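# Rest the cable runway's far end on the bracket

## Task

Set the far end of the cable runway firmly on the bracket so that it sits between the lugs, then open the grippers and withdraw the arms. It only counts if the runway stays there by itself, with no robot supporting it.

## Robot and tools

Setup: four identical i2rt Big YAM arms named arm1, arm2, arm3 and arm4. Each has six revolute joints, a two-finger gripper and a wrist camera that, with joints 1 and 6 at 0 and the hand level and facing forward, rides on top of the hand looking toward the fingertips. Two fixed room cameras, cam_high and cam_low, also watch the scene. The hand can reach roughly 1.0 m from the joint 1 axis. A loose object may occasionally get a brief shove from outside.

Frames: one shared scene frame, origin on the floor, +z up. The hand point is midway between the fingertips; its z axis runs along the fingers and the fingers open and close along its y axis. Hand poses are computed from each robot's true foot pose, which is never printed. Camera calibration lines (K, distortion D, T_world_to_cam mapping the scene frame into the camera frame, pos_world) follow OpenCV conventions; the actual cameras can deviate a little, and wrist camera poses also inherit errors from the reported joint angles.

execute_actions: argument actions is a list holding exactly one action or nothing. An action is an object keyed by robot name; under each name goes joints, an object mapping joint names to absolute targets (not offsets). Arms may be listed or omitted independently, and each arm's joints are named individually, not given as an ordered list. Names, units and ranges: joint1_rad -2.879 to 2.879 (base yaw, positive counter-clockwise viewed from above, 0 faces the way the foot faces); joint2_rad 0 to 3.141 (shoulder, 0 has the upper arm pointing back roughly level, increasing lifts it up then forward); joint3_rad 0 to 3.019 (elbow, 0 fully folded, increasing opens); joint4_rad -1.692 to 1.57 (hand pitch, positive tips fingers up); joint5_rad -1.57 to 1.57 (hand sideways swing, positive to the arm's right); joint6_rad -2.094 to 2.094 (hand roll, positive clockwise viewed from behind the hand); gripper_m 0 to 0.093 metres, the fingertip gap. Done tolerances are ±0.045, ±0.14, ±0.09, ±0.055, ±0.03, ±0.035 rad and ±0.003 m respectively. All motions in one action begin together but finish independently, and each joint has its own speed, so the hand may sweep a wide curve between postures. A joint or arm you leave out may keep pushing toward an earlier target. Any unknown key or out-of-range number rejects the whole call and nothing moves. Optional cameras lists which images to return (names above, or "all"; omitted or null gives all, [] gives none); the pictures line gives the order of images. An empty actions list just reports state and images.

wait: seconds from 0 to 10; commands nothing new and returns the same as an empty execute_actions.

zoom_image: camera name plus region [x0, y0, x1, y1] in pixels of that camera's latest full image, top-left origin, at most 504 by 504; gives a finer crop.

read_manual: section "licences" (the default) returns URDF licence text only.

finished_scene: scene is the integer of the current scene; ends it irreversibly after the last command has been held, and reports success and the next task. The goal must already hold and keep holding. Replying with no tool call ends everything.

Reading results: joint_status tells how each commanded joint ended. off_target means it stopped short and may still push. contact_stop or time_out means the old target was dropped and the joint holds where it stopped, except that a timed-out joint may keep a target up to 0.375, 0.375, 0.113, 0.225, 0.075 and 0.3 rad (joints 1 to 6) from its position and keep pushing, moving there if freed; on_its_own lists such joints, and its "held at" value is the target held, not the position. To relieve pushing, command the reported position. "joint command not followed", often with a cause line, means a self/inter-arm clearance check blocked that arm's joint targets (the gripper still acts); those joints read not_followed and may be retried on later actions until valid targets arrive. Empty calls never show this line. Very small target changes may not move a joint, and a joint carrying load sags after holding. If a result reports a stop, later motion calls in that reply are skipped.

Hazards: the arms do not halt on contact and can push very hard. Forceful pressing between two robots fails the task and ends the run, and a hard collision may too; the clearance check may act late and ignores fingers, gripper housings and wrist cameras, and no line reports robot-to-robot contact. Objects touching robots don't count. Never knock items out of the work area or onto the floor. Avoid drops, slips, slams and heavy pushing. Gripper force is about 50 to 62 N per pad, less on some. Sustained load heats motors: MOTOR HOT appears from 85 °C; at 100 °C an OVER-TEMPERATURE FAULT drops that arm, and its unmet keys read limit_stop_at_motor_heat, so resend targets afterward. Heat partly persists into the next scene. The arms act independently, so a stalled arm does not pause the others, and the simulation keeps running while you compose replies, holding your last command. Shorter robot motion is preferred.

Each tool is called after ">>>" by a JSON object that holds its "method" and its "body", one argument or row to a line.

## Session

>>> {"method": "execute_actions", "body": {
  "actions": []
}}

Scene clock: 0.00 s.
arm1.joint_positions: joint1_rad=+0.388 joint2_rad=+0.613 joint3_rad=+1.463 joint4_rad=-1.472 joint5_rad=-0.109 joint6_rad=-0.418 gripper_m=+0.095
arm1.joint_status: not commanded
arm1.hand: x=-1.0624 y=-0.2831 z=+1.3792 quat_wxyz=(-0.320, +0.806, -0.379, -0.324) (m; scene frame)
arm2.joint_positions: joint1_rad=-0.203 joint2_rad=+0.499 joint3_rad=+1.312 joint4_rad=-1.313 joint5_rad=-0.169 joint6_rad=-0.378 gripper_m=+0.094
arm2.joint_status: not commanded
arm2.hand: x=-0.3376 y=+0.3274 z=+1.3064 quat_wxyz=(-0.276, -0.563, -0.646, +0.436) (m; scene frame)
arm3.joint_positions: joint1_rad=-0.184 joint2_rad=+0.592 joint3_rad=+1.332 joint4_rad=-1.450 joint5_rad=-0.167 joint6_rad=-0.494 gripper_m=+0.095
arm3.joint_status: not commanded
arm3.hand: x=+0.6027 y=-0.3247 z=+1.3404 quat_wxyz=(-0.328, +0.782, -0.460, -0.264) (m; scene frame)
arm4.joint_positions: joint1_rad=+0.298 joint2_rad=+0.502 joint3_rad=+1.328 joint4_rad=-1.216 joint5_rad=-0.013 joint6_rad=-0.460 gripper_m=+0.094
arm4.joint_status: not commanded
arm4.hand: x=+1.2958 y=+0.3076 z=+1.3301 quat_wxyz=(-0.375, -0.303, -0.772, +0.414) (m; scene frame)
pictures: arm1_cam_wrist, arm2_cam_wrist, arm3_cam_wrist, arm4_cam_wrist, cam_high, cam_low
Images, in order (width x height): arm1_cam_wrist 504x504, arm2_cam_wrist 504x504, arm3_cam_wrist 504x504, arm4_cam_wrist 504x504, cam_high 504x504, cam_low 504x504.

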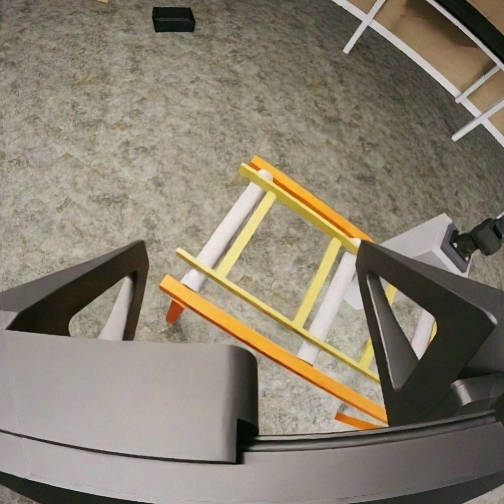

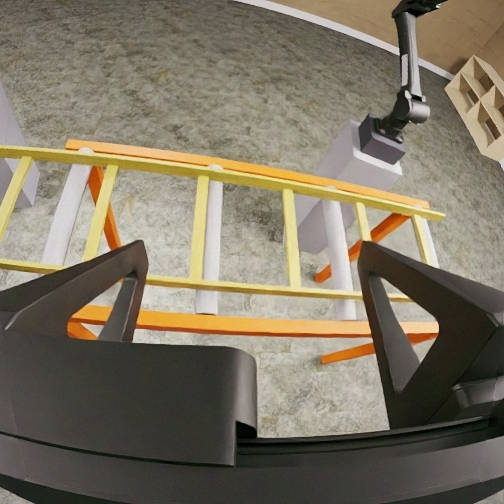

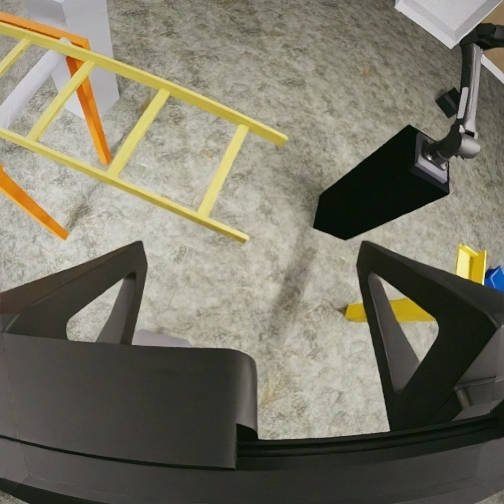

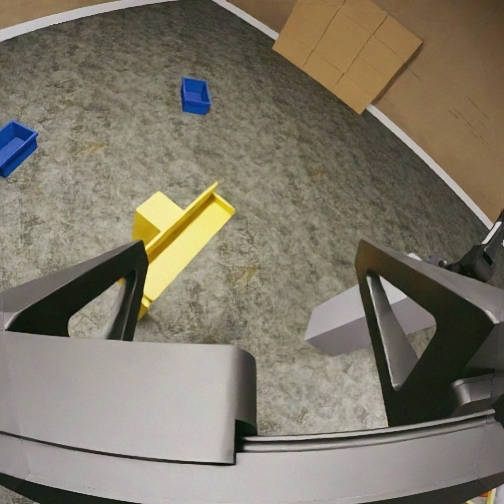

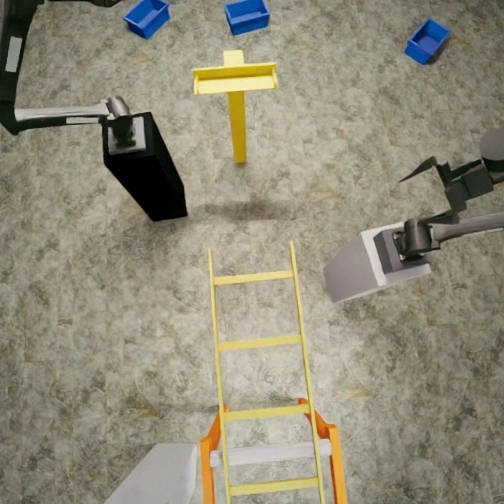

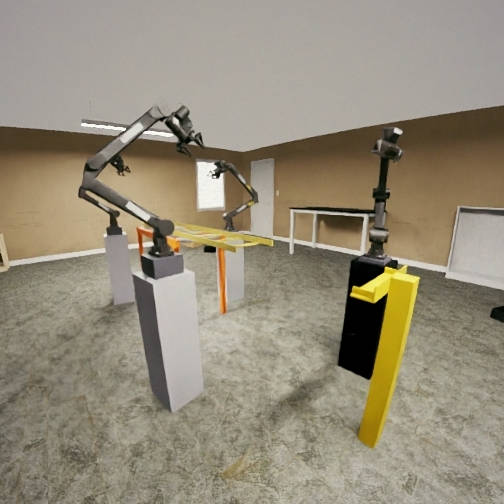

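>>> {"method": "zoom_image", "body": {
  "camera": "cam_low",
  "region": [120, 200, 440, 330]
}}

>>> {"method": "zoom_image", "body": {
  "camera": "cam_high",
  "region": [150, 40, 350, 300]
}}

Region (120, 200, 440, 330) of cam_low's 504x504 image, scaled by 1.575, with more detail than that image has; it fills the top 205 rows of this view, and the rest is white.

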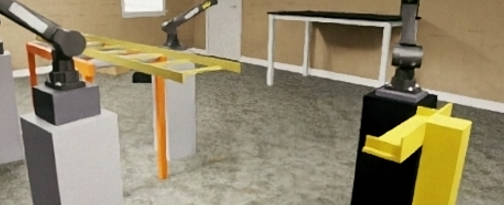

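Region (150, 40, 350, 300) of cam_high's 504x504 image, scaled by 1.938, with more detail than that image has; it fills the left 388 columns of this view, and the rest is white.

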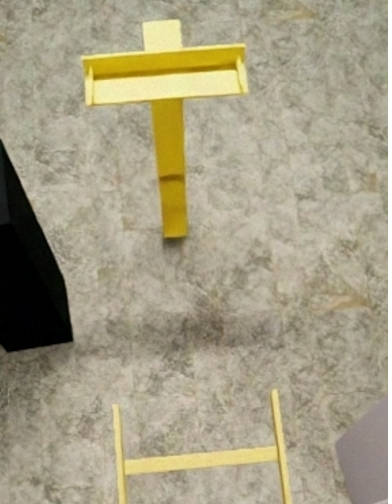

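>>> {"method": "execute_actions", "body": {
  "actions": [
    {"arm3":{"joints":{"joint1_rad":0.364,"joint2_rad":1.987,"joint3_rad":1.731,"joint4_rad":-1.315,"joint5_rad":0,"joint6_rad":0.475,"gripper_m":0.09}}}
  ],
  "cameras": ["arm3_cam_wrist","cam_high","cam_low"]
}}

Scene clock: 50.83 s.
arm1.joint_positions: joint1_rad=+0.388 joint2_rad=+0.613 joint3_rad=+1.463 joint4_rad=-1.472 joint5_rad=-0.109 joint6_rad=-0.418 gripper_m=+0.095
arm1.joint_status: not commanded
arm1.hand: x=-1.0624 y=-0.2831 z=+1.3792 quat_wxyz=(-0.320, +0.806, -0.379, -0.324) (m; scene frame)
arm2.joint_positions: joint1_rad=-0.203 joint2_rad=+0.499 joint3_rad=+1.312 joint4_rad=-1.313 joint5_rad=-0.169 joint6_rad=-0.378 gripper_m=+0.094
arm2.joint_status: not commanded
arm2.hand: x=-0.3376 y=+0.3274 z=+1.3064 quat_wxyz=(-0.276, -0.563, -0.646, +0.436) (m; scene frame)
arm3.joint_positions: joint1_rad=+0.366 joint2_rad=+1.990 joint3_rad=+1.716 joint4_rad=-1.313 joint5_rad=-0.003 joint6_rad=+0.464 gripper_m=+0.090
arm3.joint_status: all done
arm3.hand: x=+0.3400 y=-0.0067 z=+0.9400 quat_wxyz=(+0.002, +0.714, -0.700, +0.011) (m; scene frame)
arm4.joint_positions: joint1_rad=+0.298 joint2_rad=+0.502 joint3_rad=+1.328 joint4_rad=-1.216 joint5_rad=-0.013 joint6_rad=-0.460 gripper_m=+0.094
arm4.joint_status: not commanded
arm4.hand: x=+1.2958 y=+0.3076 z=+1.3301 quat_wxyz=(-0.375, -0.303, -0.772, +0.414) (m; scene frame)
pictures: arm3_cam_wrist, cam_high, cam_low
camera_calibration (this result's frames):
arm3_cam_wrist: T_world_to_cam=[[0.999719, 0.0159738, 0.0175118, -0.35684], [0.00205685, -0.794483, 0.607283, -0.578081], [0.0236134, -0.607076, -0.794293, 0.856019], [0, 0, 0, 1]] pos_world=[0.337716, 0.0660933, 1.03724]
Images, in order (width x height): arm3_cam_wrist 504x504, cam_high 504x504, cam_low 504x504.

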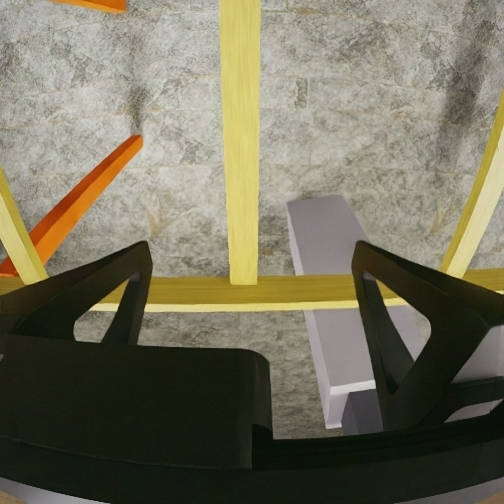

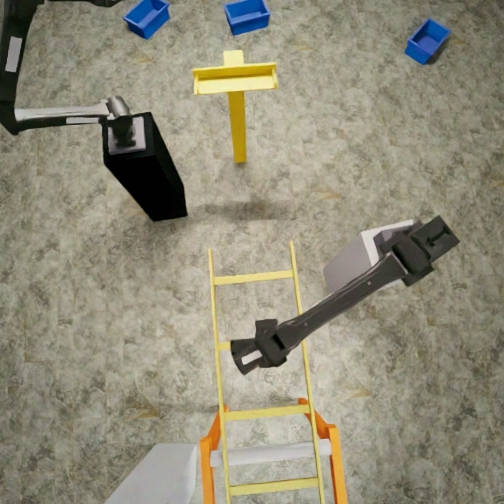

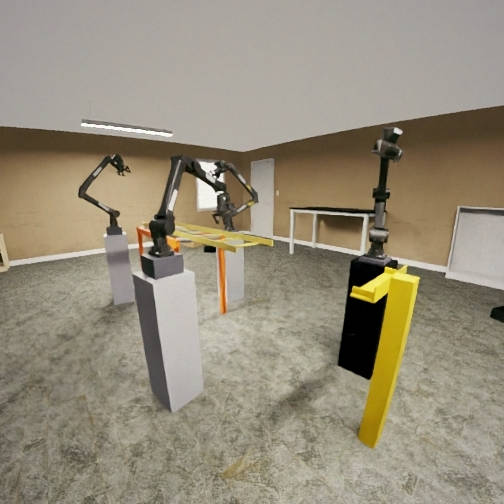

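>>> {"method": "execute_actions", "body": {
  "actions": [
    {"arm3":{"joints":{"joint1_rad":0.374,"joint2_rad":2.122,"joint3_rad":1.612,"joint4_rad":-1.051,"joint6_rad":0.485}}}
  ],
  "cameras": ["arm3_cam_wrist","cam_low"]
}}

>>> {"method": "zoom_image", "body": {
  "camera": "cam_low",
  "region": [160, 190, 300, 270]
}}

Scene clock: 60.13 s.
arm1.joint_positions: joint1_rad=+0.388 joint2_rad=+0.613 joint3_rad=+1.463 joint4_rad=-1.472 joint5_rad=-0.109 joint6_rad=-0.418 gripper_m=+0.095
arm1.joint_status: not commanded
arm1.hand: x=-1.0624 y=-0.2831 z=+1.3792 quat_wxyz=(-0.320, +0.806, -0.379, -0.324) (m; scene frame)
arm2.joint_positions: joint1_rad=-0.203 joint2_rad=+0.499 joint3_rad=+1.312 joint4_rad=-1.313 joint5_rad=-0.169 joint6_rad=-0.378 gripper_m=+0.094
arm2.joint_status: not commanded
arm2.hand: x=-0.3376 y=+0.3274 z=+1.3064 quat_wxyz=(-0.276, -0.563, -0.646, +0.436) (m; scene frame)
arm3.joint_positions: joint1_rad=+0.366 joint2_rad=+2.128 joint3_rad=+1.607 joint4_rad=-1.061 joint5_rad=-0.003 joint6_rad=+0.475 gripper_m=+0.090
arm3.joint_status: all done
arm3.hand: x=+0.3379 y=-0.0015 z=+0.8203 quat_wxyz=(+0.002, +0.710, -0.704, +0.009) (m; scene frame)
arm4.joint_positions: joint1_rad=+0.298 joint2_rad=+0.502 joint3_rad=+1.328 joint4_rad=-1.216 joint5_rad=-0.013 joint6_rad=-0.460 gripper_m=+0.094
arm4.joint_status: not commanded
arm4.hand: x=+1.2958 y=+0.3076 z=+1.3301 quat_wxyz=(-0.375, -0.303, -0.772, +0.414) (m; scene frame)
pictures: arm3_cam_wrist, cam_low
camera_calibration (this result's frames):
arm3_cam_wrist: T_world_to_cam=[[0.999862, 0.00525337, 0.0157852, -0.351405], [-0.00535286, -0.796789, 0.604233, -0.496252], [0.0157517, -0.604234, -0.796651, 0.768762], [0, 0, 0, 1]] pos_world=[0.336591, 0.0709498, 0.917834]
Images, in order (width x height): arm3_cam_wrist 504x504, cam_low 504x504.

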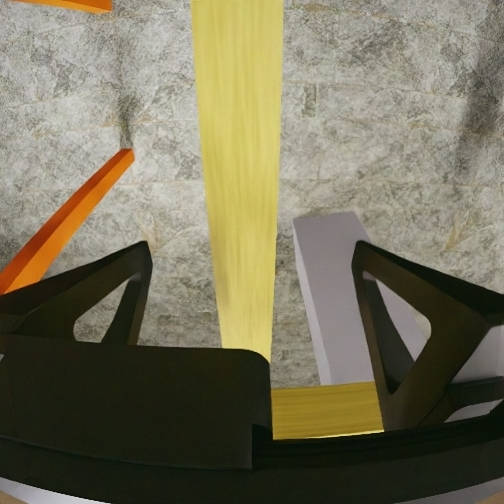

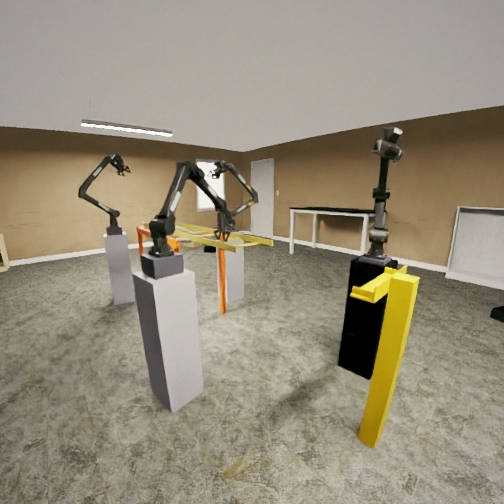

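Region (160, 190, 300, 270) of cam_low's 504x504 image, scaled by 3.600, with more detail than that image has; it fills the top 288 rows of this view, and the rest is white.

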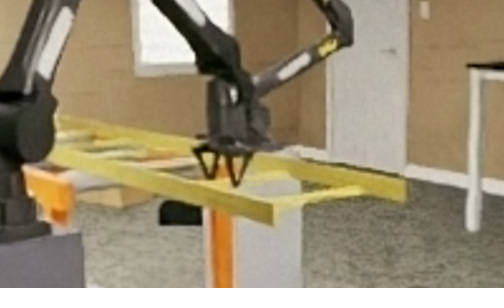

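>>> {"method": "execute_actions", "body": {
  "actions": [
    {"arm3":{"joints":{"joint2_rad":2.164,"joint3_rad":1.59,"joint4_rad":-0.99}}}
  ],
  "cameras": ["arm3_cam_wrist","cam_low"]
}}

>>> {"method": "execute_actions", "body": {
  "actions": [
    {"arm3":{"joints":{"gripper_m":0.0}}}
  ],
  "cameras": ["arm3_cam_wrist","cam_low"]
}}

>>> {"method": "zoom_image", "body": {
  "camera": "cam_low",
  "region": [160, 190, 300, 270]
}}

Scene clock: 69.97 s.
arm1.joint_positions: joint1_rad=+0.388 joint2_rad=+0.613 joint3_rad=+1.463 joint4_rad=-1.472 joint5_rad=-0.109 joint6_rad=-0.418 gripper_m=+0.095
arm1.joint_status: not commanded
arm1.hand: x=-1.0624 y=-0.2831 z=+1.3792 quat_wxyz=(-0.320, +0.806, -0.379, -0.324) (m; scene frame)
arm2.joint_positions: joint1_rad=-0.203 joint2_rad=+0.499 joint3_rad=+1.312 joint4_rad=-1.313 joint5_rad=-0.169 joint6_rad=-0.378 gripper_m=+0.094
arm2.joint_status: not commanded
arm2.hand: x=-0.3376 y=+0.3274 z=+1.3064 quat_wxyz=(-0.276, -0.563, -0.646, +0.436) (m; scene frame)
arm3.joint_positions: joint1_rad=+0.366 joint2_rad=+2.129 joint3_rad=+1.602 joint4_rad=-1.001 joint5_rad=-0.003 joint6_rad=+0.475 gripper_m=+0.090
arm3.joint_status: all done
arm3.hand: x=+0.3321 y=+0.0097 z=+0.8184 quat_wxyz=(-0.007, +0.710, -0.704, -0.017) (m; scene frame)
arm4.joint_positions: joint1_rad=+0.298 joint2_rad=+0.502 joint3_rad=+1.328 joint4_rad=-1.216 joint5_rad=-0.013 joint6_rad=-0.460 gripper_m=+0.094
arm4.joint_status: not commanded
arm4.hand: x=+1.2958 y=+0.3076 z=+1.3301 quat_wxyz=(-0.375, -0.303, -0.772, +0.414) (m; scene frame)
pictures: arm3_cam_wrist, cam_low
camera_calibration (this result's frames):
arm3_cam_wrist: T_world_to_cam=[[0.999941, 0.00536744, -0.0094554, -0.324958], [0.00976949, -0.825234, 0.564706, -0.458586], [-0.0047719, -0.564765, -0.825238, 0.803871], [0, 0, 0, 1]] pos_world=[0.333255, 0.0773015, 0.919278]
Images, in order (width x height): arm3_cam_wrist 504x504, cam_low 504x504.

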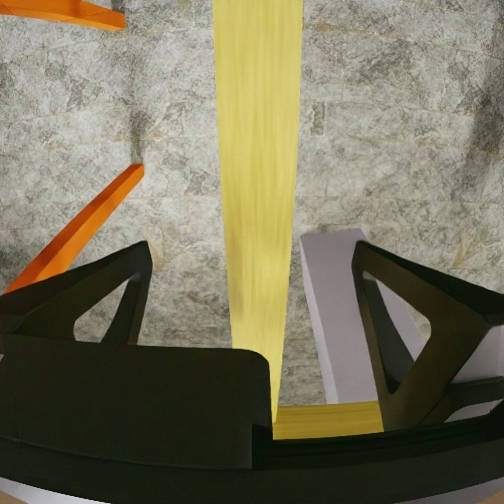

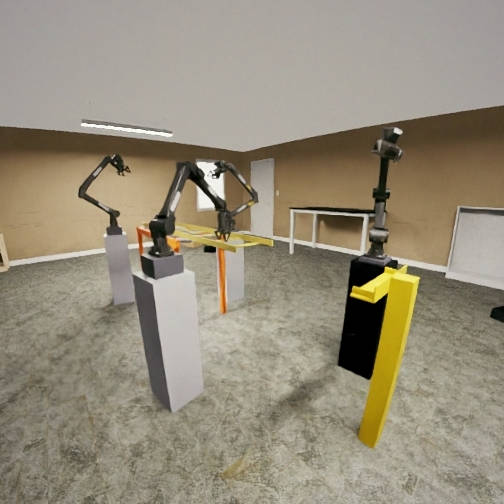

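Scene clock: 70.67 s.
arm1.joint_positions: joint1_rad=+0.388 joint2_rad=+0.613 joint3_rad=+1.463 joint4_rad=-1.472 joint5_rad=-0.109 joint6_rad=-0.418 gripper_m=+0.095
arm1.joint_status: not commanded
arm1.hand: x=-1.0624 y=-0.2831 z=+1.3792 quat_wxyz=(-0.320, +0.806, -0.379, -0.324) (m; scene frame)
arm2.joint_positions: joint1_rad=-0.203 joint2_rad=+0.499 joint3_rad=+1.312 joint4_rad=-1.313 joint5_rad=-0.169 joint6_rad=-0.378 gripper_m=+0.094
arm2.joint_status: not commanded
arm2.hand: x=-0.3376 y=+0.3274 z=+1.3064 quat_wxyz=(-0.276, -0.563, -0.646, +0.436) (m; scene frame)
arm3.joint_positions: joint1_rad=+0.365 joint2_rad=+2.129 joint3_rad=+1.600 joint4_rad=-1.001 joint5_rad=+0.004 joint6_rad=+0.475 gripper_m=+0.025
arm3.joint_status: gripper_m off_target (ended at +0.025, target +0.000)
arm3.hand: x=+0.3339 y=+0.0095 z=+0.8176 quat_wxyz=(-0.010, +0.710, -0.704, -0.015) (m; scene frame)
arm4.joint_positions: joint1_rad=+0.298 joint2_rad=+0.502 joint3_rad=+1.328 joint4_rad=-1.216 joint5_rad=-0.013 joint6_rad=-0.460 gripper_m=+0.094
arm4.joint_status: not commanded
arm4.hand: x=+1.2958 y=+0.3076 z=+1.3301 quat_wxyz=(-0.375, -0.303, -0.772, +0.414) (m; scene frame)
pictures: arm3_cam_wrist, cam_low
camera_calibration (this result's frames):
arm3_cam_wrist: T_world_to_cam=[[0.999987, 0.00472323, -0.0019698, -0.332878], [0.00501171, -0.825993, 0.563657, -0.455887], [0.00103524, -0.56366, -0.826006, 0.801813], [0, 0, 0, 1]] pos_world=[0.334328, 0.0769627, 0.918611]
Images, in order (width x height): arm3_cam_wrist 504x504, cam_low 504x504.

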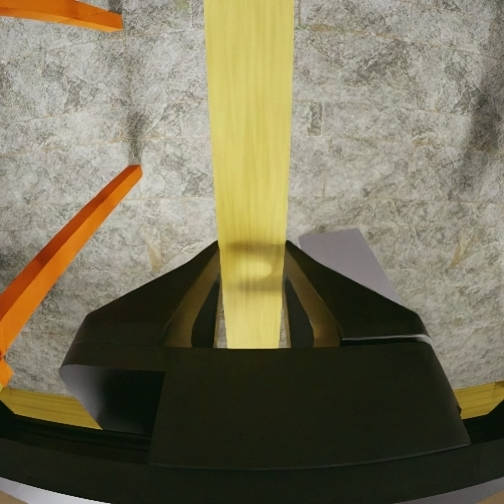

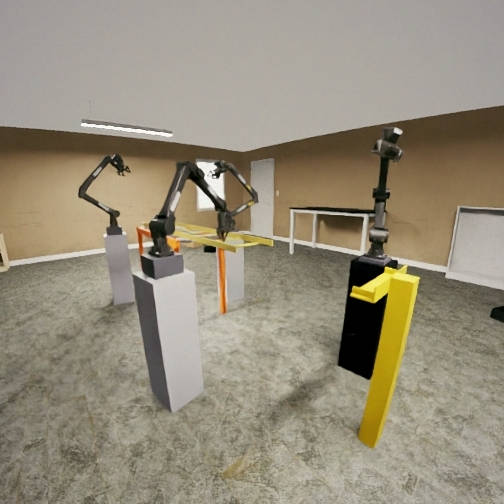

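Region (160, 190, 300, 270) of cam_low's 504x504 image, scaled by 3.600, with more detail than that image has; it fills the top 288 rows of this view, and the rest is white.

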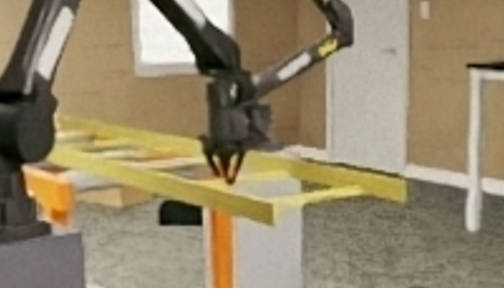

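>>> {"method": "execute_actions", "body": {
  "actions": [
    {"arm3":{"joints":{"joint1_rad":0.148,"joint2_rad":2.01,"joint3_rad":1.465,"joint4_rad":-1.004,"joint6_rad":0.26,"gripper_m":0}}}
  ],
  "cameras": ["arm3_cam_wrist","cam_high"]
}}

>>> {"method": "execute_actions", "body": {
  "actions": [
    {"arm3":{"joints":{"joint1_rad":-0.119,"joint2_rad":1.96,"joint3_rad":1.395,"joint4_rad":-0.976,"joint6_rad":-0.007,"gripper_m":0}}}
  ],
  "cameras": ["arm3_cam_wrist","cam_low","cam_high"]
}}

Scene clock: 84.50 s.
arm1.joint_positions: joint1_rad=+0.388 joint2_rad=+0.613 joint3_rad=+1.463 joint4_rad=-1.472 joint5_rad=-0.109 joint6_rad=-0.418 gripper_m=+0.095
arm1.joint_status: not commanded
arm1.hand: x=-1.0624 y=-0.2831 z=+1.3792 quat_wxyz=(-0.320, +0.806, -0.379, -0.324) (m; scene frame)
arm2.joint_positions: joint1_rad=-0.203 joint2_rad=+0.499 joint3_rad=+1.312 joint4_rad=-1.313 joint5_rad=-0.169 joint6_rad=-0.378 gripper_m=+0.094
arm2.joint_status: not commanded
arm2.hand: x=-0.3376 y=+0.3274 z=+1.3064 quat_wxyz=(-0.276, -0.563, -0.646, +0.436) (m; scene frame)
arm3.joint_positions: joint1_rad=+0.150 joint2_rad=+2.045 joint3_rad=+1.447 joint4_rad=-0.980 joint5_rad=-0.002 joint6_rad=+0.267 gripper_m=+0.025
arm3.joint_status: gripper_m off_target (ended at +0.025, target +0.000); the others done
arm3.hand: x=+0.4703 y=+0.0088 z=+0.8170 quat_wxyz=(+0.001, +0.707, -0.707, +0.006) (m; scene frame)
arm4.joint_positions: joint1_rad=+0.298 joint2_rad=+0.502 joint3_rad=+1.328 joint4_rad=-1.216 joint5_rad=-0.013 joint6_rad=-0.460 gripper_m=+0.094
arm4.joint_status: not commanded
arm4.hand: x=+1.2958 y=+0.3076 z=+1.3301 quat_wxyz=(-0.375, -0.303, -0.772, +0.414) (m; scene frame)
pictures: arm3_cam_wrist, cam_high
camera_calibration (this result's frames):
arm3_cam_wrist: T_world_to_cam=[[0.999916, -0.00280173, 0.0126787, -0.481183], [-0.00985499, -0.799534, 0.60054, -0.480121], [0.00845453, -0.600614, -0.799494, 0.775939], [0, 0, 0, 1]] pos_world=[0.469851, 0.0808192, 0.914791]
Images, in order (width x height): arm3_cam_wrist 504x504, cam_high 504x504.

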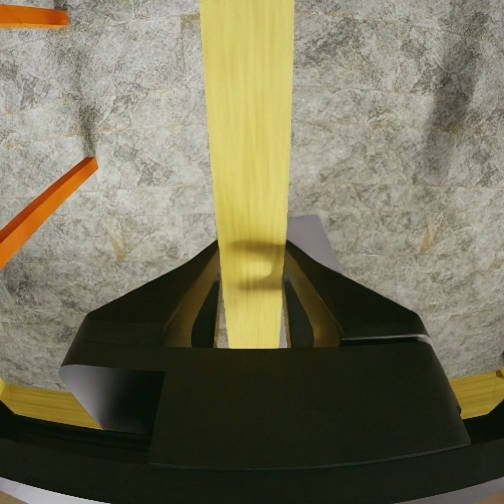

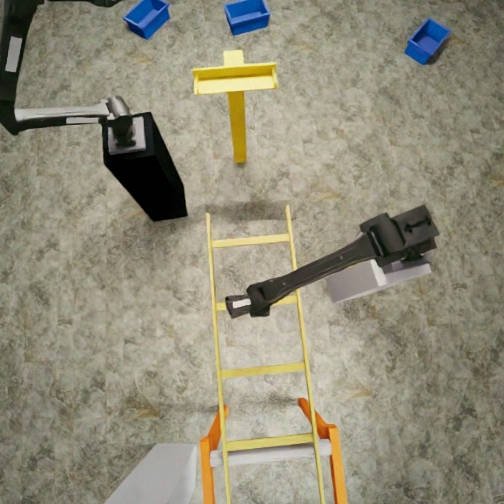

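Scene clock: 86.93 s.
arm1.joint_positions: joint1_rad=+0.388 joint2_rad=+0.613 joint3_rad=+1.463 joint4_rad=-1.472 joint5_rad=-0.109 joint6_rad=-0.418 gripper_m=+0.095
arm1.joint_status: not commanded
arm1.hand: x=-1.0624 y=-0.2831 z=+1.3792 quat_wxyz=(-0.320, +0.806, -0.379, -0.324) (m; scene frame)
arm2.joint_positions: joint1_rad=-0.203 joint2_rad=+0.499 joint3_rad=+1.312 joint4_rad=-1.313 joint5_rad=-0.169 joint6_rad=-0.378 gripper_m=+0.094
arm2.joint_status: not commanded
arm2.hand: x=-0.3376 y=+0.3274 z=+1.3064 quat_wxyz=(-0.276, -0.563, -0.646, +0.436) (m; scene frame)
arm3.joint_positions: joint1_rad=-0.123 joint2_rad=+2.013 joint3_rad=+1.381 joint4_rad=-0.963 joint5_rad=-0.005 joint6_rad=-0.007 gripper_m=+0.025
arm3.joint_status: gripper_m off_target (ended at +0.025, target +0.000); the others done
arm3.hand: x=+0.6231 y=+0.0077 z=+0.8151 quat_wxyz=(+0.009, +0.707, -0.707, +0.010) (m; scene frame)
arm4.joint_positions: joint1_rad=+0.298 joint2_rad=+0.502 joint3_rad=+1.328 joint4_rad=-1.216 joint5_rad=-0.013 joint6_rad=-0.460 gripper_m=+0.094
arm4.joint_status: not commanded
arm4.hand: x=+1.2958 y=+0.3076 z=+1.3301 quat_wxyz=(-0.375, -0.303, -0.772, +0.414) (m; scene frame)
pictures: arm3_cam_wrist, cam_high, cam_low
camera_calibration (this result's frames):
arm3_cam_wrist: T_world_to_cam=[[0.99997, -0.00169501, 0.00755276, -0.629782], [-0.00596963, -0.790005, 0.613072, -0.491066], [0.00492755, -0.613099, -0.789991, 0.767027], [0, 0, 0, 1]] pos_world=[0.623052, 0.0812512, 0.91176]
Images, in order (width x height): arm3_cam_wrist 504x504, cam_high 504x504, cam_low 504x504.

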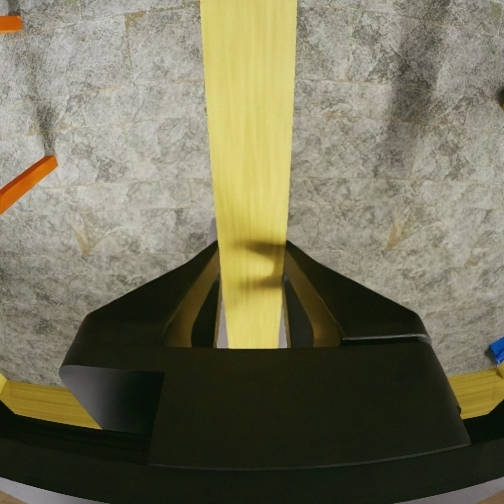

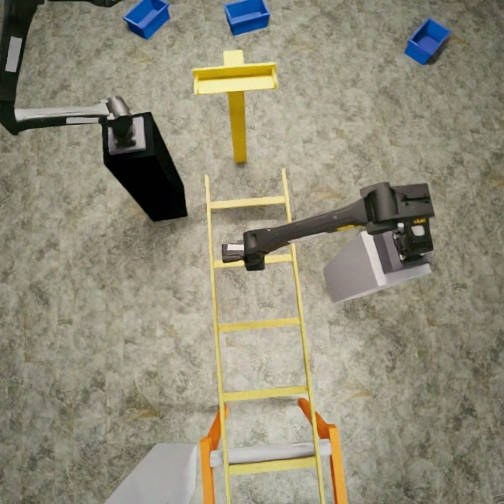

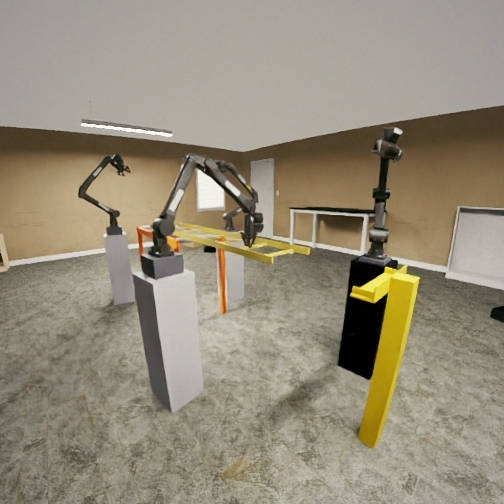

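>>> {"method": "execute_actions", "body": {
  "actions": [
    {"arm3":{"joints":{"joint1_rad":-0.385,"joint2_rad":1.94,"joint3_rad":1.48,"joint4_rad":-1.02,"joint6_rad":-0.273,"gripper_m":0}}}
  ],
  "cameras": ["arm3_cam_wrist","cam_low","cam_high"]
}}

Scene clock: 94.97 s.
arm1.joint_positions: joint1_rad=+0.388 joint2_rad=+0.613 joint3_rad=+1.463 joint4_rad=-1.472 joint5_rad=-0.109 joint6_rad=-0.418 gripper_m=+0.095
arm1.joint_status: not commanded
arm1.hand: x=-1.0624 y=-0.2831 z=+1.3792 quat_wxyz=(-0.320, +0.806, -0.379, -0.324) (m; scene frame)
arm2.joint_positions: joint1_rad=-0.203 joint2_rad=+0.499 joint3_rad=+1.312 joint4_rad=-1.313 joint5_rad=-0.169 joint6_rad=-0.378 gripper_m=+0.094
arm2.joint_status: not commanded
arm2.hand: x=-0.3376 y=+0.3274 z=+1.3064 quat_wxyz=(-0.276, -0.563, -0.646, +0.436) (m; scene frame)
arm3.joint_positions: joint1_rad=-0.384 joint2_rad=+2.027 joint3_rad=+1.391 joint4_rad=-1.006 joint5_rad=-0.002 joint6_rad=-0.247 gripper_m=+0.025
arm3.joint_status: gripper_m off_target (ended at +0.025, target +0.000); the others done
arm3.hand: x=+0.7625 y=-0.0200 z=+0.8118 quat_wxyz=(+0.030, +0.700, -0.714, +0.021) (m; scene frame)
arm4.joint_positions: joint1_rad=+0.298 joint2_rad=+0.502 joint3_rad=+1.328 joint4_rad=-1.216 joint5_rad=-0.013 joint6_rad=-0.460 gripper_m=+0.094
arm4.joint_status: not commanded
arm4.hand: x=+1.2958 y=+0.3076 z=+1.3301 quat_wxyz=(-0.375, -0.303, -0.772, +0.414) (m; scene frame)
pictures: arm3_cam_wrist, cam_high, cam_low
camera_calibration (this result's frames):
arm3_cam_wrist: T_world_to_cam=[[0.999718, -0.0227203, -0.00688048, -0.757739], [-0.0128353, -0.761142, 0.648458, -0.533029], [-0.0199702, -0.648187, -0.76122, 0.741693], [0, 0, 0, 1]] pos_world=[0.765495, 0.0578287, 0.905025]
Images, in order (width x height): arm3_cam_wrist 504x504, cam_high 504x504, cam_low 504x504.

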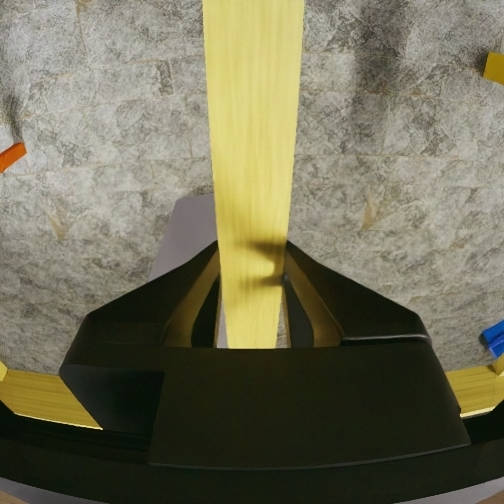

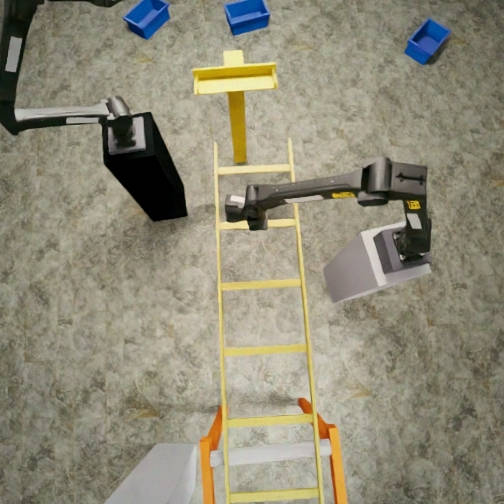

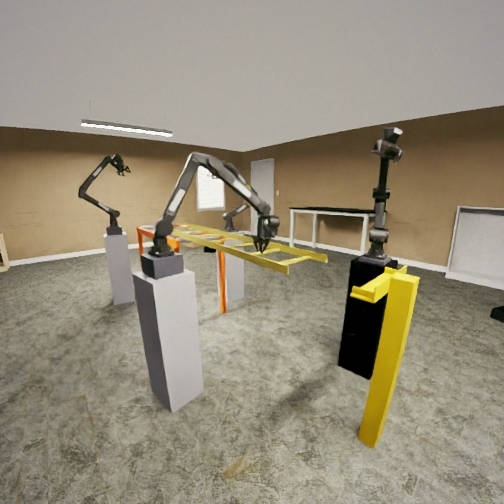

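>>> {"method": "execute_actions", "body": {
  "actions": [
    {"arm4":{"joints":{"joint1_rad":-0.534,"joint2_rad":1.656,"joint3_rad":1.385,"joint4_rad":-1.288,"joint5_rad":0,"joint6_rad":-0.485}}}
  ],
  "cameras": ["arm4_cam_wrist","cam_low","cam_high"]
}}

Scene clock: 106.50 s.
arm1.joint_positions: joint1_rad=+0.388 joint2_rad=+0.613 joint3_rad=+1.463 joint4_rad=-1.472 joint5_rad=-0.109 joint6_rad=-0.418 gripper_m=+0.095
arm1.joint_status: not commanded
arm1.hand: x=-1.0624 y=-0.2831 z=+1.3792 quat_wxyz=(-0.320, +0.806, -0.379, -0.324) (m; scene frame)
arm2.joint_positions: joint1_rad=-0.203 joint2_rad=+0.499 joint3_rad=+1.312 joint4_rad=-1.313 joint5_rad=-0.169 joint6_rad=-0.378 gripper_m=+0.094
arm2.joint_status: not commanded
arm2.hand: x=-0.3376 y=+0.3274 z=+1.3064 quat_wxyz=(-0.276, -0.563, -0.646, +0.436) (m; scene frame)
arm3.joint_positions: joint1_rad=-0.384 joint2_rad=+2.027 joint3_rad=+1.391 joint4_rad=-1.006 joint5_rad=-0.002 joint6_rad=-0.247 gripper_m=+0.025
arm3.joint_status: not commanded
arm3.hand: x=+0.7625 y=-0.0200 z=+0.8118 quat_wxyz=(+0.030, +0.700, -0.714, +0.021) (m; scene frame)
arm4.joint_positions: joint1_rad=-0.542 joint2_rad=+1.657 joint3_rad=+1.358 joint4_rad=-1.277 joint5_rad=+0.000 joint6_rad=-0.471 gripper_m=+0.094
arm4.joint_status: all done
arm4.hand: x=+0.9918 y=+0.0722 z=+0.9169 quat_wxyz=(+0.000, -0.713, -0.701, +0.001) (m; scene frame)
pictures: arm4_cam_wrist, cam_high, cam_low
camera_calibration (this result's frames):
arm4_cam_wrist: T_world_to_cam=[[-0.999189, 0.0402015, -0.00208736, 0.989874], [0.0312421, 0.807118, 0.589562, -0.623141], [0.025386, 0.589019, -0.80772, 0.797775], [0, 0, 0, 1]] pos_world=[0.988287, -0.00675091, 1.01383]
Images, in order (width x height): arm4_cam_wrist 504x504, cam_high 504x504, cam_low 504x504.

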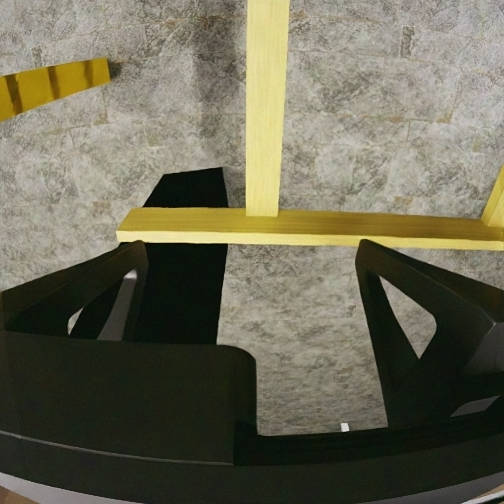

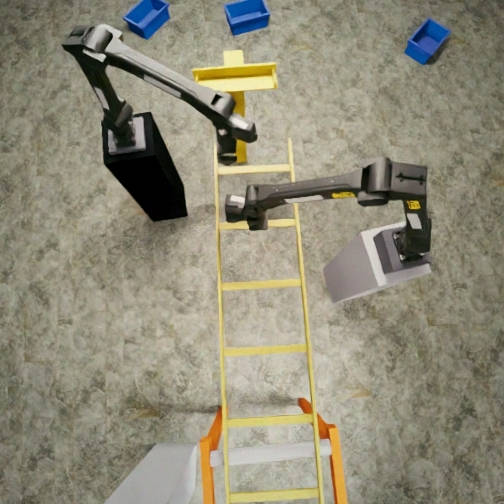

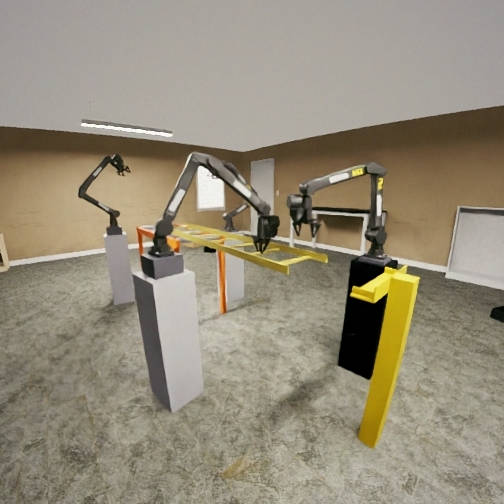

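>>> {"method": "execute_actions", "body": {
  "actions": [
    {"arm4":{"joints":{"joint1_rad":-0.525,"joint2_rad":1.864,"joint3_rad":1.315,"joint4_rad":-1.013}}}
  ],
  "cameras": ["arm4_cam_wrist"]
}}

>>> {"method": "execute_actions", "body": {
  "actions": [
    {"arm4":{"joints":{"gripper_m":0}}}
  ],
  "cameras": ["arm4_cam_wrist","cam_low"]
}}

Scene clock: 116.93 s.
arm1.joint_positions: joint1_rad=+0.388 joint2_rad=+0.613 joint3_rad=+1.463 joint4_rad=-1.472 joint5_rad=-0.109 joint6_rad=-0.418 gripper_m=+0.095
arm1.joint_status: not commanded
arm1.hand: x=-1.0624 y=-0.2831 z=+1.3792 quat_wxyz=(-0.320, +0.806, -0.379, -0.324) (m; scene frame)
arm2.joint_positions: joint1_rad=-0.203 joint2_rad=+0.499 joint3_rad=+1.312 joint4_rad=-1.313 joint5_rad=-0.169 joint6_rad=-0.378 gripper_m=+0.094
arm2.joint_status: not commanded
arm2.hand: x=-0.3376 y=+0.3274 z=+1.3064 quat_wxyz=(-0.276, -0.563, -0.646, +0.436) (m; scene frame)
arm3.joint_positions: joint1_rad=-0.384 joint2_rad=+2.027 joint3_rad=+1.391 joint4_rad=-1.006 joint5_rad=-0.002 joint6_rad=-0.247 gripper_m=+0.025
arm3.joint_status: not commanded
arm3.hand: x=+0.7625 y=-0.0200 z=+0.8118 quat_wxyz=(+0.030, +0.700, -0.714, +0.021) (m; scene frame)
arm4.joint_positions: joint1_rad=-0.536 joint2_rad=+1.889 joint3_rad=+1.303 joint4_rad=-1.025 joint5_rad=+0.000 joint6_rad=-0.471 gripper_m=+0.094
arm4.joint_status: all done
arm4.hand: x=+0.9814 y=+0.0458 z=+0.7854 quat_wxyz=(+0.006, -0.711, -0.703, -0.016) (m; scene frame)
pictures: arm4_cam_wrist
camera_calibration (this result's frames):
arm4_cam_wrist: T_world_to_cam=[[-0.99927, 0.0340627, -0.0172823, 0.992546], [0.0162486, 0.788568, 0.614733, -0.528208], [0.0345677, 0.614004, -0.788546, 0.682058], [0, 0, 0, 1]] pos_world=[0.976827, -0.0360673, 0.879694]
Images, in order (width x height): arm4_cam_wrist 504x504.

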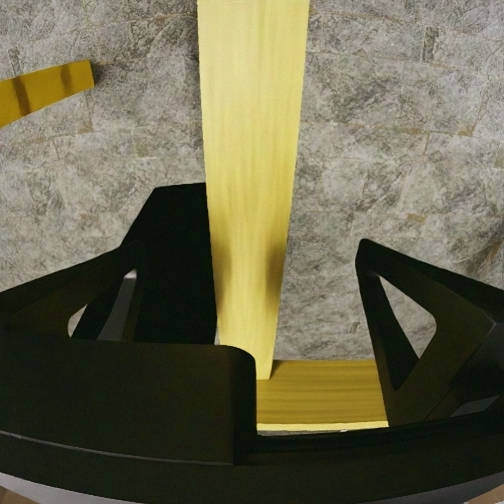

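Scene clock: 117.67 s.
arm1.joint_positions: joint1_rad=+0.388 joint2_rad=+0.613 joint3_rad=+1.463 joint4_rad=-1.472 joint5_rad=-0.109 joint6_rad=-0.418 gripper_m=+0.095
arm1.joint_status: not commanded
arm1.hand: x=-1.0624 y=-0.2831 z=+1.3792 quat_wxyz=(-0.320, +0.806, -0.379, -0.324) (m; scene frame)
arm2.joint_positions: joint1_rad=-0.203 joint2_rad=+0.499 joint3_rad=+1.312 joint4_rad=-1.313 joint5_rad=-0.169 joint6_rad=-0.378 gripper_m=+0.094
arm2.joint_status: not commanded
arm2.hand: x=-0.3376 y=+0.3274 z=+1.3064 quat_wxyz=(-0.276, -0.563, -0.646, +0.436) (m; scene frame)
arm3.joint_positions: joint1_rad=-0.384 joint2_rad=+2.027 joint3_rad=+1.391 joint4_rad=-1.005 joint5_rad=-0.003 joint6_rad=-0.247 gripper_m=+0.025
arm3.joint_status: not commanded
arm3.hand: x=+0.7625 y=-0.0199 z=+0.8118 quat_wxyz=(+0.030, +0.700, -0.714, +0.020) (m; scene frame)
arm4.joint_positions: joint1_rad=-0.534 joint2_rad=+1.889 joint3_rad=+1.303 joint4_rad=-1.024 joint5_rad=-0.002 joint6_rad=-0.467 gripper_m=+0.024
arm4.joint_status: gripper_m off_target (ended at +0.024, target +0.000)
arm4.hand: x=+0.9822 y=+0.0453 z=+0.7854 quat_wxyz=(+0.005, -0.712, -0.702, -0.016) (m; scene frame)
pictures: arm4_cam_wrist, cam_low
camera_calibration (this result's frames):
arm4_cam_wrist: T_world_to_cam=[[-0.999121, 0.0375322, -0.018694, 0.994134], [0.0181616, 0.789213, 0.61385, -0.529032], [0.0377927, 0.612971, -0.789201, 0.679734], [0, 0, 0, 1]] pos_world=[0.977179, -0.0364499, 0.879778]
Images, in order (width x height): arm4_cam_wrist 504x504, cam_low 504x504.

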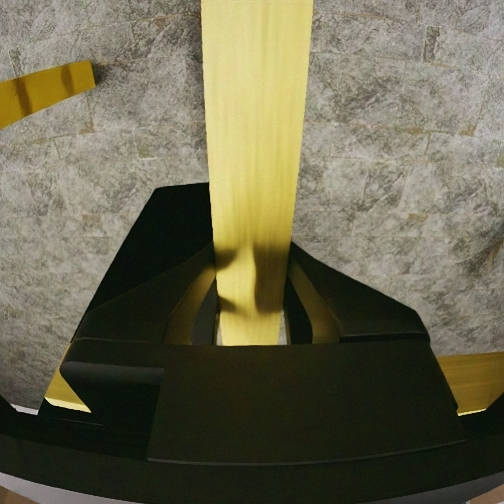

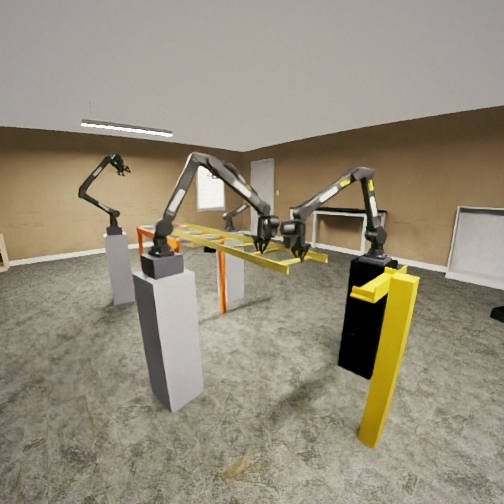

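>>> {"method": "execute_actions", "body": {
  "actions": [
    {"arm3":{"joints":{"joint1_rad":-0.583,"joint2_rad":2.09,"joint3_rad":1.73,"joint4_rad":-1.12,"joint6_rad":-0.471,"gripper_m":0}},"arm4":{"joints":{"joint1_rad":-0.293,"joint2_rad":1.575,"joint3_rad":1.07,"joint4_rad":-1.0,"joint6_rad":-0.244,"gripper_m":0}}}
  ],
  "cameras": ["arm4_cam_wrist","cam_low","cam_high"]
}}

Scene clock: 129.30 s.
arm1.joint_positions: joint1_rad=+0.388 joint2_rad=+0.613 joint3_rad=+1.463 joint4_rad=-1.472 joint5_rad=-0.109 joint6_rad=-0.418 gripper_m=+0.095
arm1.joint_status: not commanded
arm1.hand: x=-1.0624 y=-0.2831 z=+1.3792 quat_wxyz=(-0.320, +0.806, -0.379, -0.324) (m; scene frame)
arm2.joint_positions: joint1_rad=-0.203 joint2_rad=+0.499 joint3_rad=+1.312 joint4_rad=-1.313 joint5_rad=-0.169 joint6_rad=-0.378 gripper_m=+0.094
arm2.joint_status: not commanded
arm2.hand: x=-0.3376 y=+0.3274 z=+1.3064 quat_wxyz=(-0.276, -0.563, -0.646, +0.436) (m; scene frame)
arm3.joint_positions: joint1_rad=-0.575 joint2_rad=+2.154 joint3_rad=+1.667 joint4_rad=-1.102 joint5_rad=+0.002 joint6_rad=-0.468 gripper_m=+0.025
arm3.joint_status: gripper_m off_target (ended at +0.025, target +0.000); the others done
arm3.hand: x=+0.8950 y=+0.0156 z=+0.8288 quat_wxyz=(+0.007, +0.710, -0.704, +0.008) (m; scene frame)
arm4.joint_positions: joint1_rad=-0.302 joint2_rad=+1.661 joint3_rad=+1.038 joint4_rad=-0.974 joint5_rad=-0.003 joint6_rad=-0.255 gripper_m=+0.024
arm4.joint_status: gripper_m off_target (ended at +0.024, target +0.000); the others done
arm4.hand: x=+1.1148 y=+0.0861 z=+0.8054 quat_wxyz=(+0.005, -0.705, -0.709, -0.009) (m; scene frame)
pictures: arm4_cam_wrist, cam_high, cam_low
camera_calibration (this result's frames):
arm4_cam_wrist: T_world_to_cam=[[-0.999817, 0.0167566, -0.00922323, 1.12043], [0.00774294, 0.7955, 0.605904, -0.558415], [0.01749, 0.605722, -0.795484, 0.693887], [0, 0, 0, 1]] pos_world=[1.11241, 0.0051425, 0.900656]
Images, in order (width x height): arm4_cam_wrist 504x504, cam_high 504x504, cam_low 504x504.

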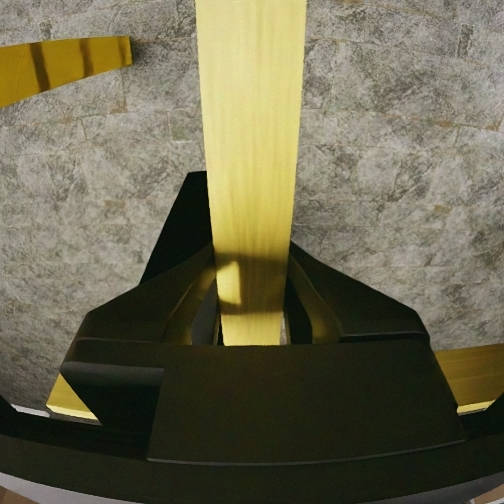

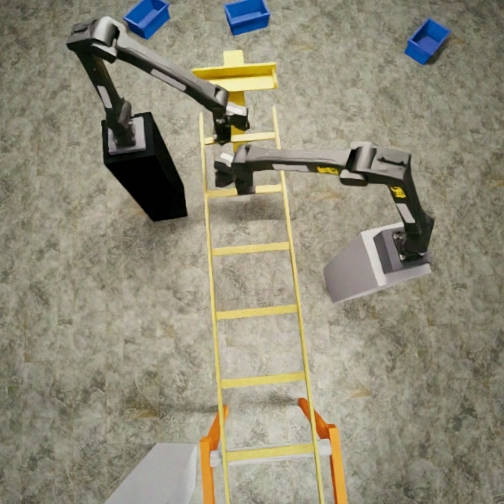

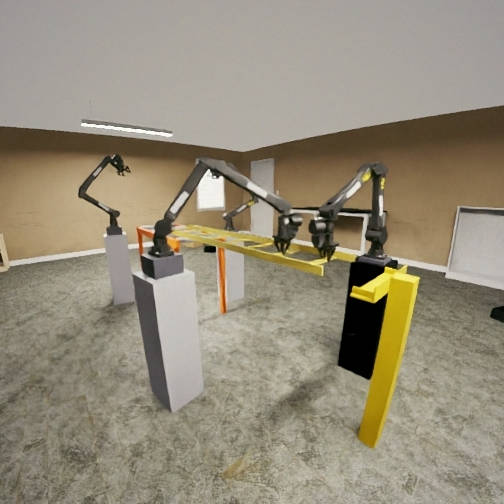

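>>> {"method": "execute_actions", "body": {
  "actions": [
    {"arm3":{"joints":{"joint1_rad":-0.758,"joint2_rad":2.25,"joint3_rad":2.07,"joint4_rad":-1.27,"joint6_rad":-0.64,"gripper_m":0}},"arm4":{"joints":{"joint1_rad":0.024,"joint2_rad":1.5,"joint3_rad":1.04,"joint4_rad":-1.0,"joint6_rad":0.072,"gripper_m":0}}}
  ],
  "cameras": ["arm4_cam_wrist","cam_low","cam_high"]
}}

>>> {"method": "zoom_image", "body": {
  "camera": "cam_high",
  "region": [170, 40, 310, 150]
}}

>>> {"method": "zoom_image", "body": {
  "camera": "cam_low",
  "region": [300, 230, 430, 320]
}}

Scene clock: 139.83 s.
arm1.joint_positions: joint1_rad=+0.388 joint2_rad=+0.613 joint3_rad=+1.463 joint4_rad=-1.472 joint5_rad=-0.109 joint6_rad=-0.418 gripper_m=+0.095
arm1.joint_status: not commanded
arm1.hand: x=-1.0624 y=-0.2831 z=+1.3792 quat_wxyz=(-0.320, +0.806, -0.379, -0.324) (m; scene frame)
arm2.joint_positions: joint1_rad=-0.203 joint2_rad=+0.499 joint3_rad=+1.312 joint4_rad=-1.313 joint5_rad=-0.169 joint6_rad=-0.378 gripper_m=+0.094
arm2.joint_status: not commanded
arm2.hand: x=-0.3376 y=+0.3274 z=+1.3064 quat_wxyz=(-0.276, -0.563, -0.646, +0.436) (m; scene frame)
arm3.joint_positions: joint1_rad=-0.745 joint2_rad=+2.324 joint3_rad=+2.004 joint4_rad=-1.247 joint5_rad=-0.003 joint6_rad=-0.639 gripper_m=+0.025
arm3.joint_status: gripper_m off_target (ended at +0.025, target +0.000); the others done
arm3.hand: x=+1.0273 y=+0.0218 z=+0.8396 quat_wxyz=(-0.003, +0.711, -0.703, +0.002) (m; scene frame)
arm4.joint_positions: joint1_rad=+0.018 joint2_rad=+1.598 joint3_rad=+0.990 joint4_rad=-0.973 joint5_rad=-0.008 joint6_rad=+0.061 gripper_m=+0.024
arm4.joint_status: gripper_m off_target (ended at +0.024, target +0.000); the others done
arm4.hand: x=+1.2500 y=+0.0902 z=+0.8153 quat_wxyz=(+0.001, -0.704, -0.710, -0.003) (m; scene frame)
pictures: arm4_cam_wrist, cam_high, cam_low
camera_calibration (this result's frames):
arm4_cam_wrist: T_world_to_cam=[[-0.999883, 0.0135768, -0.00697749, 1.25413], [0.00676969, 0.804082, 0.59448, -0.55901], [0.0136816, 0.594363, -0.80408, 0.709685], [0, 0, 0, 1]] pos_world=[1.24806, 0.0106518, 0.911715]
Images, in order (width x height): arm4_cam_wrist 504x504, cam_high 504x504, cam_low 504x504.

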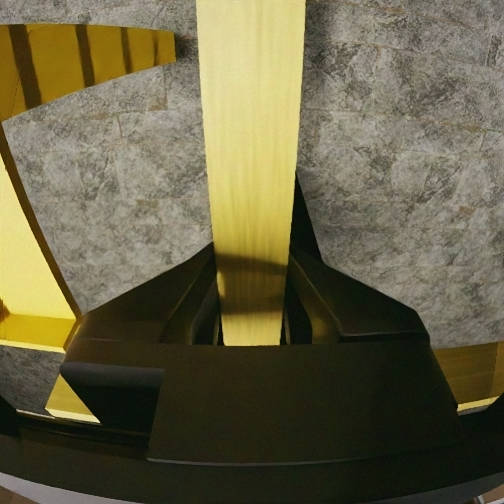

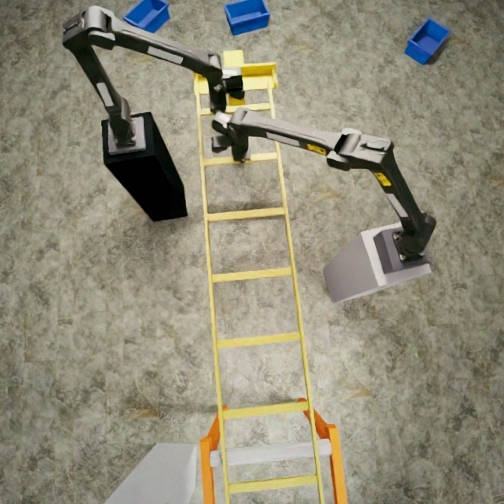

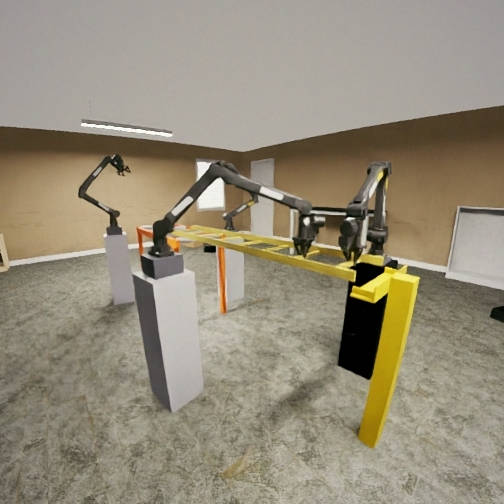

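Region (170, 40, 310, 150) of cam_high's 504x504 image, scaled by 3.600, with more detail than that image has; it fills the top 396 rows of this view, and the rest is white.

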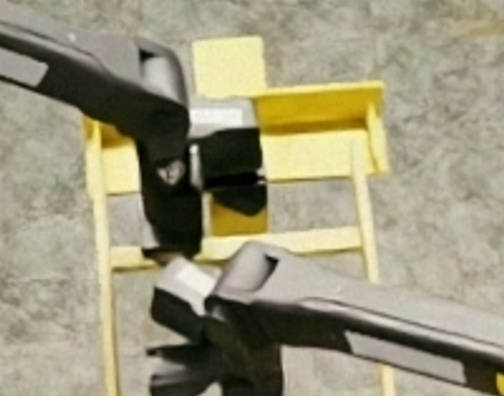

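Region (300, 230, 430, 320) of cam_low's 504x504 image, scaled by 3.877, with more detail than that image has; it fills the top 349 rows of this view, and the rest is white.

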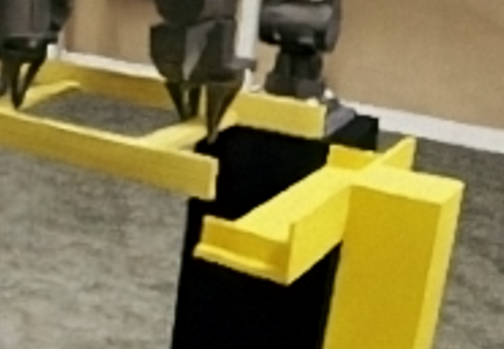

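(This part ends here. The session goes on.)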